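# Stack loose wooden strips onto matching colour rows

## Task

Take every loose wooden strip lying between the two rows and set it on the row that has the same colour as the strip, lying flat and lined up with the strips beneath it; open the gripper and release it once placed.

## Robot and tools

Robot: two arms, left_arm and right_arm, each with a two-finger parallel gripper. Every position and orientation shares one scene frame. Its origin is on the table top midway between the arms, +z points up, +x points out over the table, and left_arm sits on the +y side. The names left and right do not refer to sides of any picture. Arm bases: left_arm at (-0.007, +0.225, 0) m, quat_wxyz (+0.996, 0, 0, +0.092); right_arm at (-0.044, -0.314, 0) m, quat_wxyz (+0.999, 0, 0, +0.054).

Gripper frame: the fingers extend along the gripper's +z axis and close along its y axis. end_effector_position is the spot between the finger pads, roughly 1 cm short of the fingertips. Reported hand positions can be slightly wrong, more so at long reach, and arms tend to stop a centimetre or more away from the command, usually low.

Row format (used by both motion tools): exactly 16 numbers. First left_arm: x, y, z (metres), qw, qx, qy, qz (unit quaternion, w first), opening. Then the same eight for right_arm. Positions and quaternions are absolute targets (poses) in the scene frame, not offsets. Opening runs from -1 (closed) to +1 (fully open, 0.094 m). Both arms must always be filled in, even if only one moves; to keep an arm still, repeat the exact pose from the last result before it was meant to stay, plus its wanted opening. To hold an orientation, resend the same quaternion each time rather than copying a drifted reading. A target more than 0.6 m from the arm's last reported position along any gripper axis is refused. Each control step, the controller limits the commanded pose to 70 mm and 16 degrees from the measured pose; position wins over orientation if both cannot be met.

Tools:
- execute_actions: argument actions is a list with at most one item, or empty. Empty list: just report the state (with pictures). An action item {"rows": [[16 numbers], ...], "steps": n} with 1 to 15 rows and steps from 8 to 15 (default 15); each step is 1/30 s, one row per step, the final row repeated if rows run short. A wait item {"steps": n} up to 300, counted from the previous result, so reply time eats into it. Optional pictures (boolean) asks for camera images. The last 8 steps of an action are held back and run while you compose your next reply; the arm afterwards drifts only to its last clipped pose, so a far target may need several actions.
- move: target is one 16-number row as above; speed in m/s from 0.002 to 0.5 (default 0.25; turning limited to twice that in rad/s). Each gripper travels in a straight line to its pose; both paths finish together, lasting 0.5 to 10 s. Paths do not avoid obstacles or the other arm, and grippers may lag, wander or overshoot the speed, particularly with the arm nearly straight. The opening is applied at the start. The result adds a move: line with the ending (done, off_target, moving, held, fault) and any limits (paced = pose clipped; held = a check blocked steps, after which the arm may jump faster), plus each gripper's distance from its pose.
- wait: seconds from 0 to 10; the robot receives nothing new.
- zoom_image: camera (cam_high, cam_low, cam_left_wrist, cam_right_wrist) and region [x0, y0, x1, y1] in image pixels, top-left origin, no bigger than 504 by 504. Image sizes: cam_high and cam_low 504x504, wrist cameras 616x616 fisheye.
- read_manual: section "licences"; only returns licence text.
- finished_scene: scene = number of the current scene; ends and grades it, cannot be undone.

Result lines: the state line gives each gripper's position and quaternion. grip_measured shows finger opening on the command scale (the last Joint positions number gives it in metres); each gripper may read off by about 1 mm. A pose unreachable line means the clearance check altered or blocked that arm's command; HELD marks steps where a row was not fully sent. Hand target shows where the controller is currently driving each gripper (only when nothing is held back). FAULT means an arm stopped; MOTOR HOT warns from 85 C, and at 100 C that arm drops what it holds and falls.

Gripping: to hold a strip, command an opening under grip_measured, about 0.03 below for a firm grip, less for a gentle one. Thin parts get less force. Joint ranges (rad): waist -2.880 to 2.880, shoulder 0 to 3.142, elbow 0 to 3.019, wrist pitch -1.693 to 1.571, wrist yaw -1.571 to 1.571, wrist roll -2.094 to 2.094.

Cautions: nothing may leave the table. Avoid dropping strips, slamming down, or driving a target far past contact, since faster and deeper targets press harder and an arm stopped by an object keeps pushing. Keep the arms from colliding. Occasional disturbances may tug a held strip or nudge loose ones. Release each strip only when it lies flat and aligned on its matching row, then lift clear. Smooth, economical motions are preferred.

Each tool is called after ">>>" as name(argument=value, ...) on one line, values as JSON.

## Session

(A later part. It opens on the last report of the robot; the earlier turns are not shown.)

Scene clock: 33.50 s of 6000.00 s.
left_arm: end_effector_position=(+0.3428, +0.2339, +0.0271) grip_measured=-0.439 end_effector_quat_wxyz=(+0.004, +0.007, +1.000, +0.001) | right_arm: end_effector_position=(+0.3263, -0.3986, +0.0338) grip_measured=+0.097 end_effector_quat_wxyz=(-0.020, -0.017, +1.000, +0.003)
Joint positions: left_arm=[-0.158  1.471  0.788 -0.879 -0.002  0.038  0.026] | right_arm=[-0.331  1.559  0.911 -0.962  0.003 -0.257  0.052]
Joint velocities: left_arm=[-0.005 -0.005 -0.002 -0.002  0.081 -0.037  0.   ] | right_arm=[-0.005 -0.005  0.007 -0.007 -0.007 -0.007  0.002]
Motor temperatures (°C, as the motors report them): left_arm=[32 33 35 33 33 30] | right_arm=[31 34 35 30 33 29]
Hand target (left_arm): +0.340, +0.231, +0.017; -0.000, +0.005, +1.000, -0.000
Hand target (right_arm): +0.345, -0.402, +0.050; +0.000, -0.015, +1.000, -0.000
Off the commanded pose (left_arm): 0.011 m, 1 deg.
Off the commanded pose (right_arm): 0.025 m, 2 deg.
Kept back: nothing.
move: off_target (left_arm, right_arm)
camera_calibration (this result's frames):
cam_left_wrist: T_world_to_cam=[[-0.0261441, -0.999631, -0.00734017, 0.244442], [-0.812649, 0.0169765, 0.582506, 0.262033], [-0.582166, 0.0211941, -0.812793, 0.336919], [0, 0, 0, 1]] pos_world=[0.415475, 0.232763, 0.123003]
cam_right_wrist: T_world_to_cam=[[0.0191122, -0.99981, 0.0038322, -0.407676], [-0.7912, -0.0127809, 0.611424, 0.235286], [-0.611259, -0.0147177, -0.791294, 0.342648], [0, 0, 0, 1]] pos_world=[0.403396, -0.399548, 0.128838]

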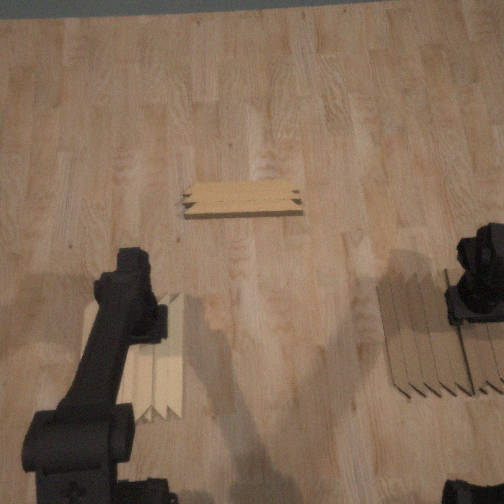

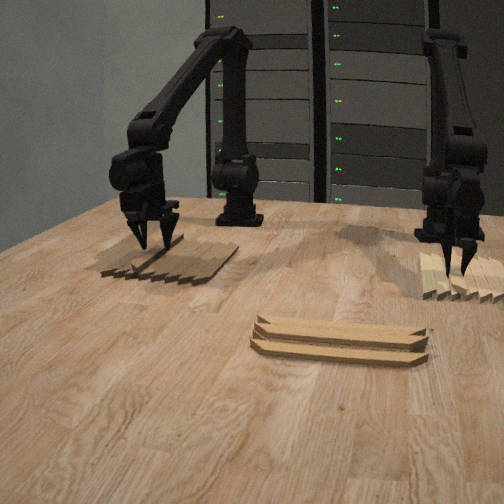

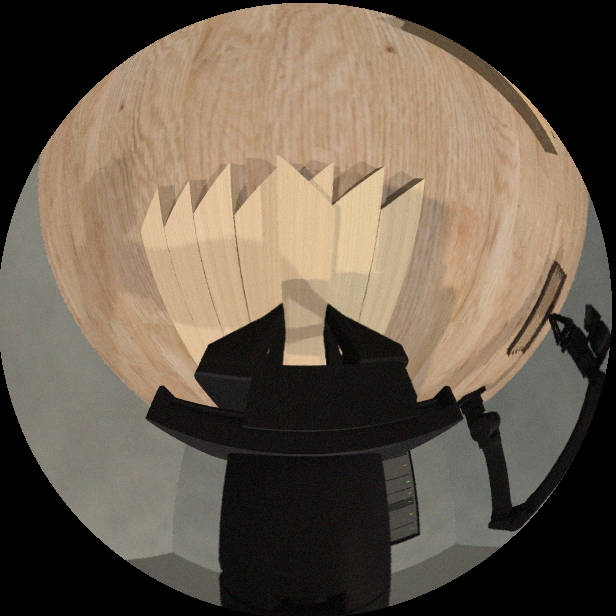

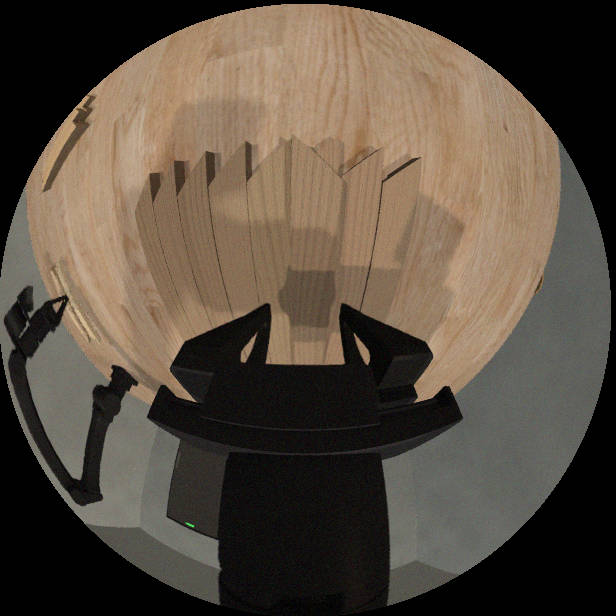

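>>> move(target=[0.34,0.231,0.022,0,0.005,1,0,0.1,0.345,-0.402,0.05,0,-0.015,1,0,0.1], speed=0.02)

>>> move(target=[0.34,0.231,0.1,0,0.005,1,0,0.1,0.345,-0.402,0.1,0,-0.015,1,0,0.1])

Scene clock: 35.30 s of 6000.00 s.
left_arm: end_effector_position=(+0.3429, +0.2339, +0.0273) grip_measured=+0.098 end_effector_quat_wxyz=(+0.005, +0.006, +1.000, +0.001) | right_arm: end_effector_position=(+0.3263, -0.3986, +0.0338) grip_measured=+0.097 end_effector_quat_wxyz=(-0.020, -0.017, +1.000, +0.003)
Joint positions: left_arm=[-0.158  1.47   0.788 -0.879 -0.002  0.038  0.052] | right_arm=[-0.331  1.559  0.911 -0.962  0.003 -0.257  0.052]
Joint velocities: left_arm=[ 0.005 -0.024 -0.012 -0.027 -0.022 -0.037  0.   ] | right_arm=[-0.005 -0.015 -0.007 -0.002  0.007 -0.007 -0.001]
Motor temperatures (°C, as the motors report them): left_arm=[32 33 35 33 33 30] | right_arm=[31 34 36 30 33 29]
Hand target (left_arm): +0.340, +0.231, +0.022; -0.000, +0.005, +1.000, -0.000
Hand target (right_arm): +0.345, -0.402, +0.050; +0.000, -0.015, +1.000, -0.000
Off the commanded pose (left_arm): 0.007 m, 1 deg.
Off the commanded pose (right_arm): 0.025 m, 2 deg.
Kept back: nothing.
move: off_target (right_arm)
camera_calibration (this result's frames):
cam_left_wrist: T_world_to_cam=[[-0.0253794, -0.999653, -0.00699118, 0.244116], [-0.813112, 0.0165741, 0.581871, 0.262225], [-0.581553, 0.0204521, -0.813251, 0.337146], [0, 0, 0, 1]] pos_world=[0.415482, 0.23279, 0.12331]
cam_right_wrist: T_world_to_cam=[[0.0191122, -0.99981, 0.0038322, -0.407676], [-0.7912, -0.0127809, 0.611424, 0.235286], [-0.611259, -0.0147177, -0.791294, 0.342648], [0, 0, 0, 1]] pos_world=[0.403396, -0.399548, 0.128838]

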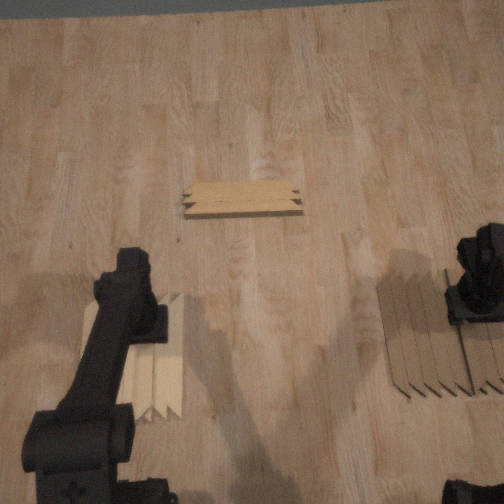

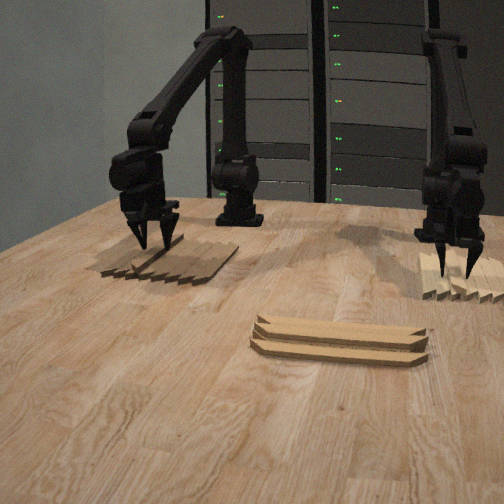

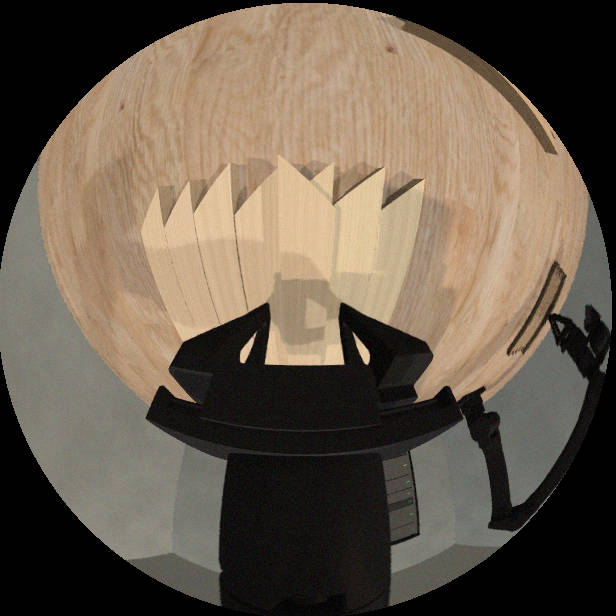

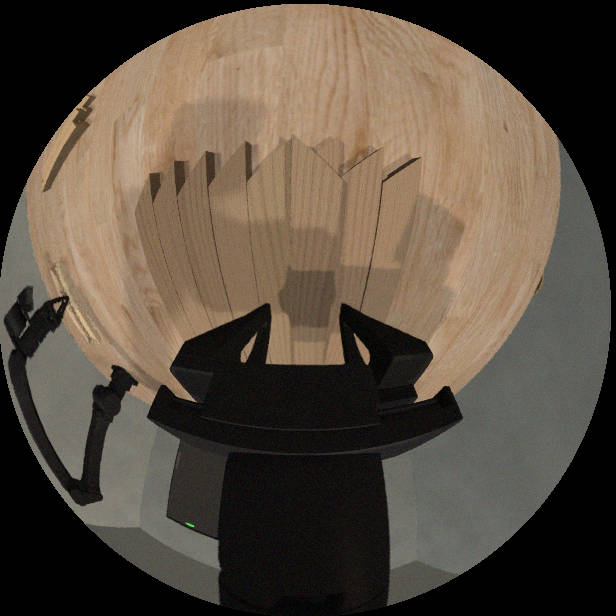

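Scene clock: 36.13 s of 6000.00 s.
left_arm: end_effector_position=(+0.3265, +0.2334, +0.0892) grip_measured=+0.098 end_effector_quat_wxyz=(-0.007, +0.006, +1.000, +0.001) | right_arm: end_effector_position=(+0.3331, -0.4001, +0.0893) grip_measured=+0.097 end_effector_quat_wxyz=(-0.010, -0.017, +1.000, +0.001)
Joint positions: left_arm=[-0.158  1.337  0.847 -1.096 -0.002  0.038  0.052] | right_arm=[-0.331  1.478  0.991 -1.102  0.003 -0.257  0.052]
Joint velocities: left_arm=[-0.015 -0.005 -0.002  0.007 -0.066  0.022 -0.   ] | right_arm=[ 0.005 -0.005  0.007  0.002 -0.037 -0.022 -0.001]
Motor temperatures (°C, as the motors report them): left_arm=[32 33 35 33 33 30] | right_arm=[31 34 36 30 33 29]
Hand target (left_arm): +0.339, +0.231, +0.101; +0.000, +0.005, +1.000, -0.000
Hand target (right_arm): +0.346, -0.402, +0.100; +0.000, -0.015, +1.000, -0.000
Off the commanded pose (left_arm): 0.017 m, 1 deg.
Off the commanded pose (right_arm): 0.016 m, 1 deg.
Kept back: nothing.
move: off_target (left_arm, right_arm)
camera_calibration (this result's frames):
cam_left_wrist: T_world_to_cam=[[-0.0255327, -0.999657, -0.00577248, 0.243662], [-0.7989, 0.0169333, 0.601226, 0.206459], [-0.600922, 0.0199626, -0.799058, 0.383136], [0, 0, 0, 1]] pos_world=[0.401396, 0.232434, 0.183426]
cam_right_wrist: T_world_to_cam=[[0.0189856, -0.999781, 0.00876694, -0.40995], [-0.803324, -0.0100335, 0.595458, 0.21333], [-0.59524, -0.0183478, -0.803339, 0.384943], [0, 0, 0, 1]] pos_world=[0.40829, -0.400657, 0.185804]

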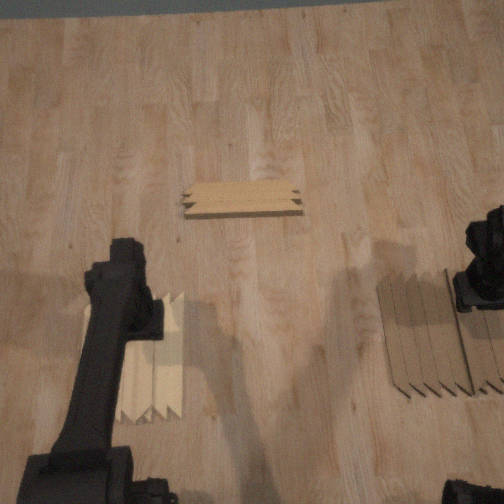

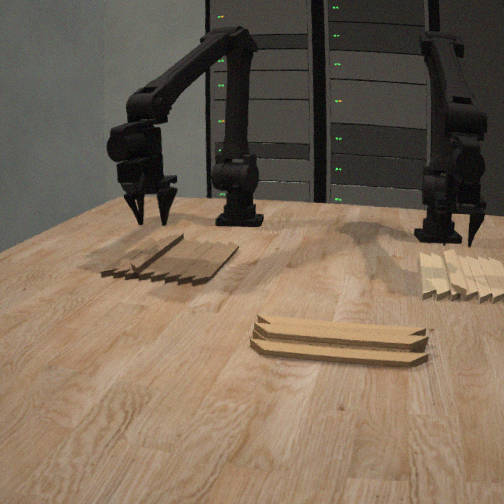

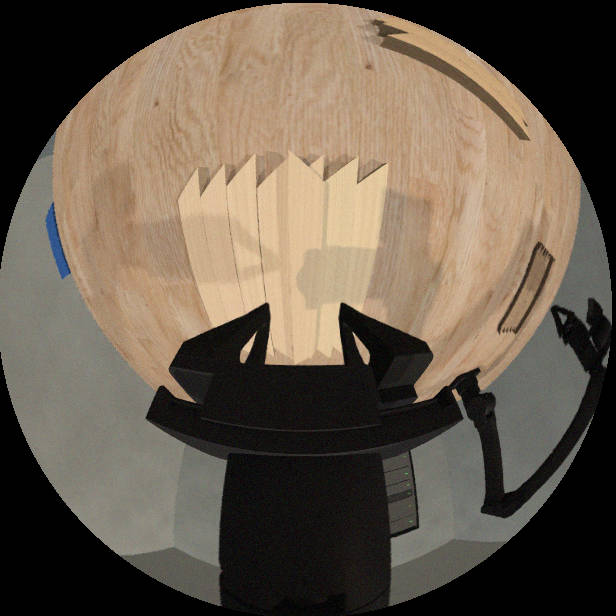

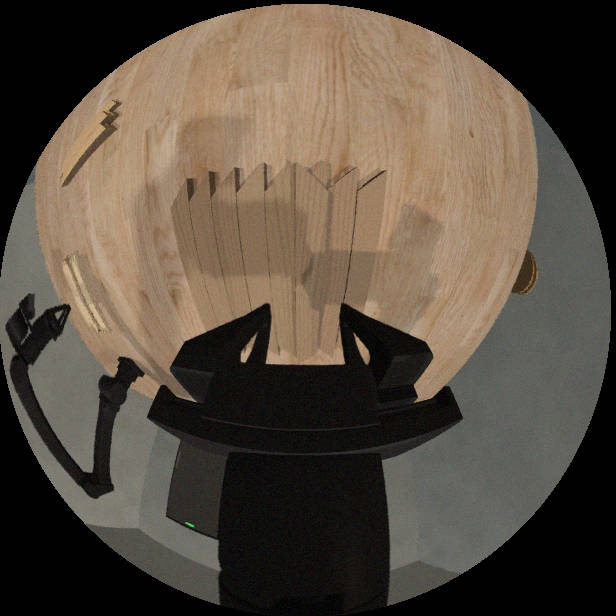

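>>> finished_scene(scene=2)

The scene is finished: the task was done.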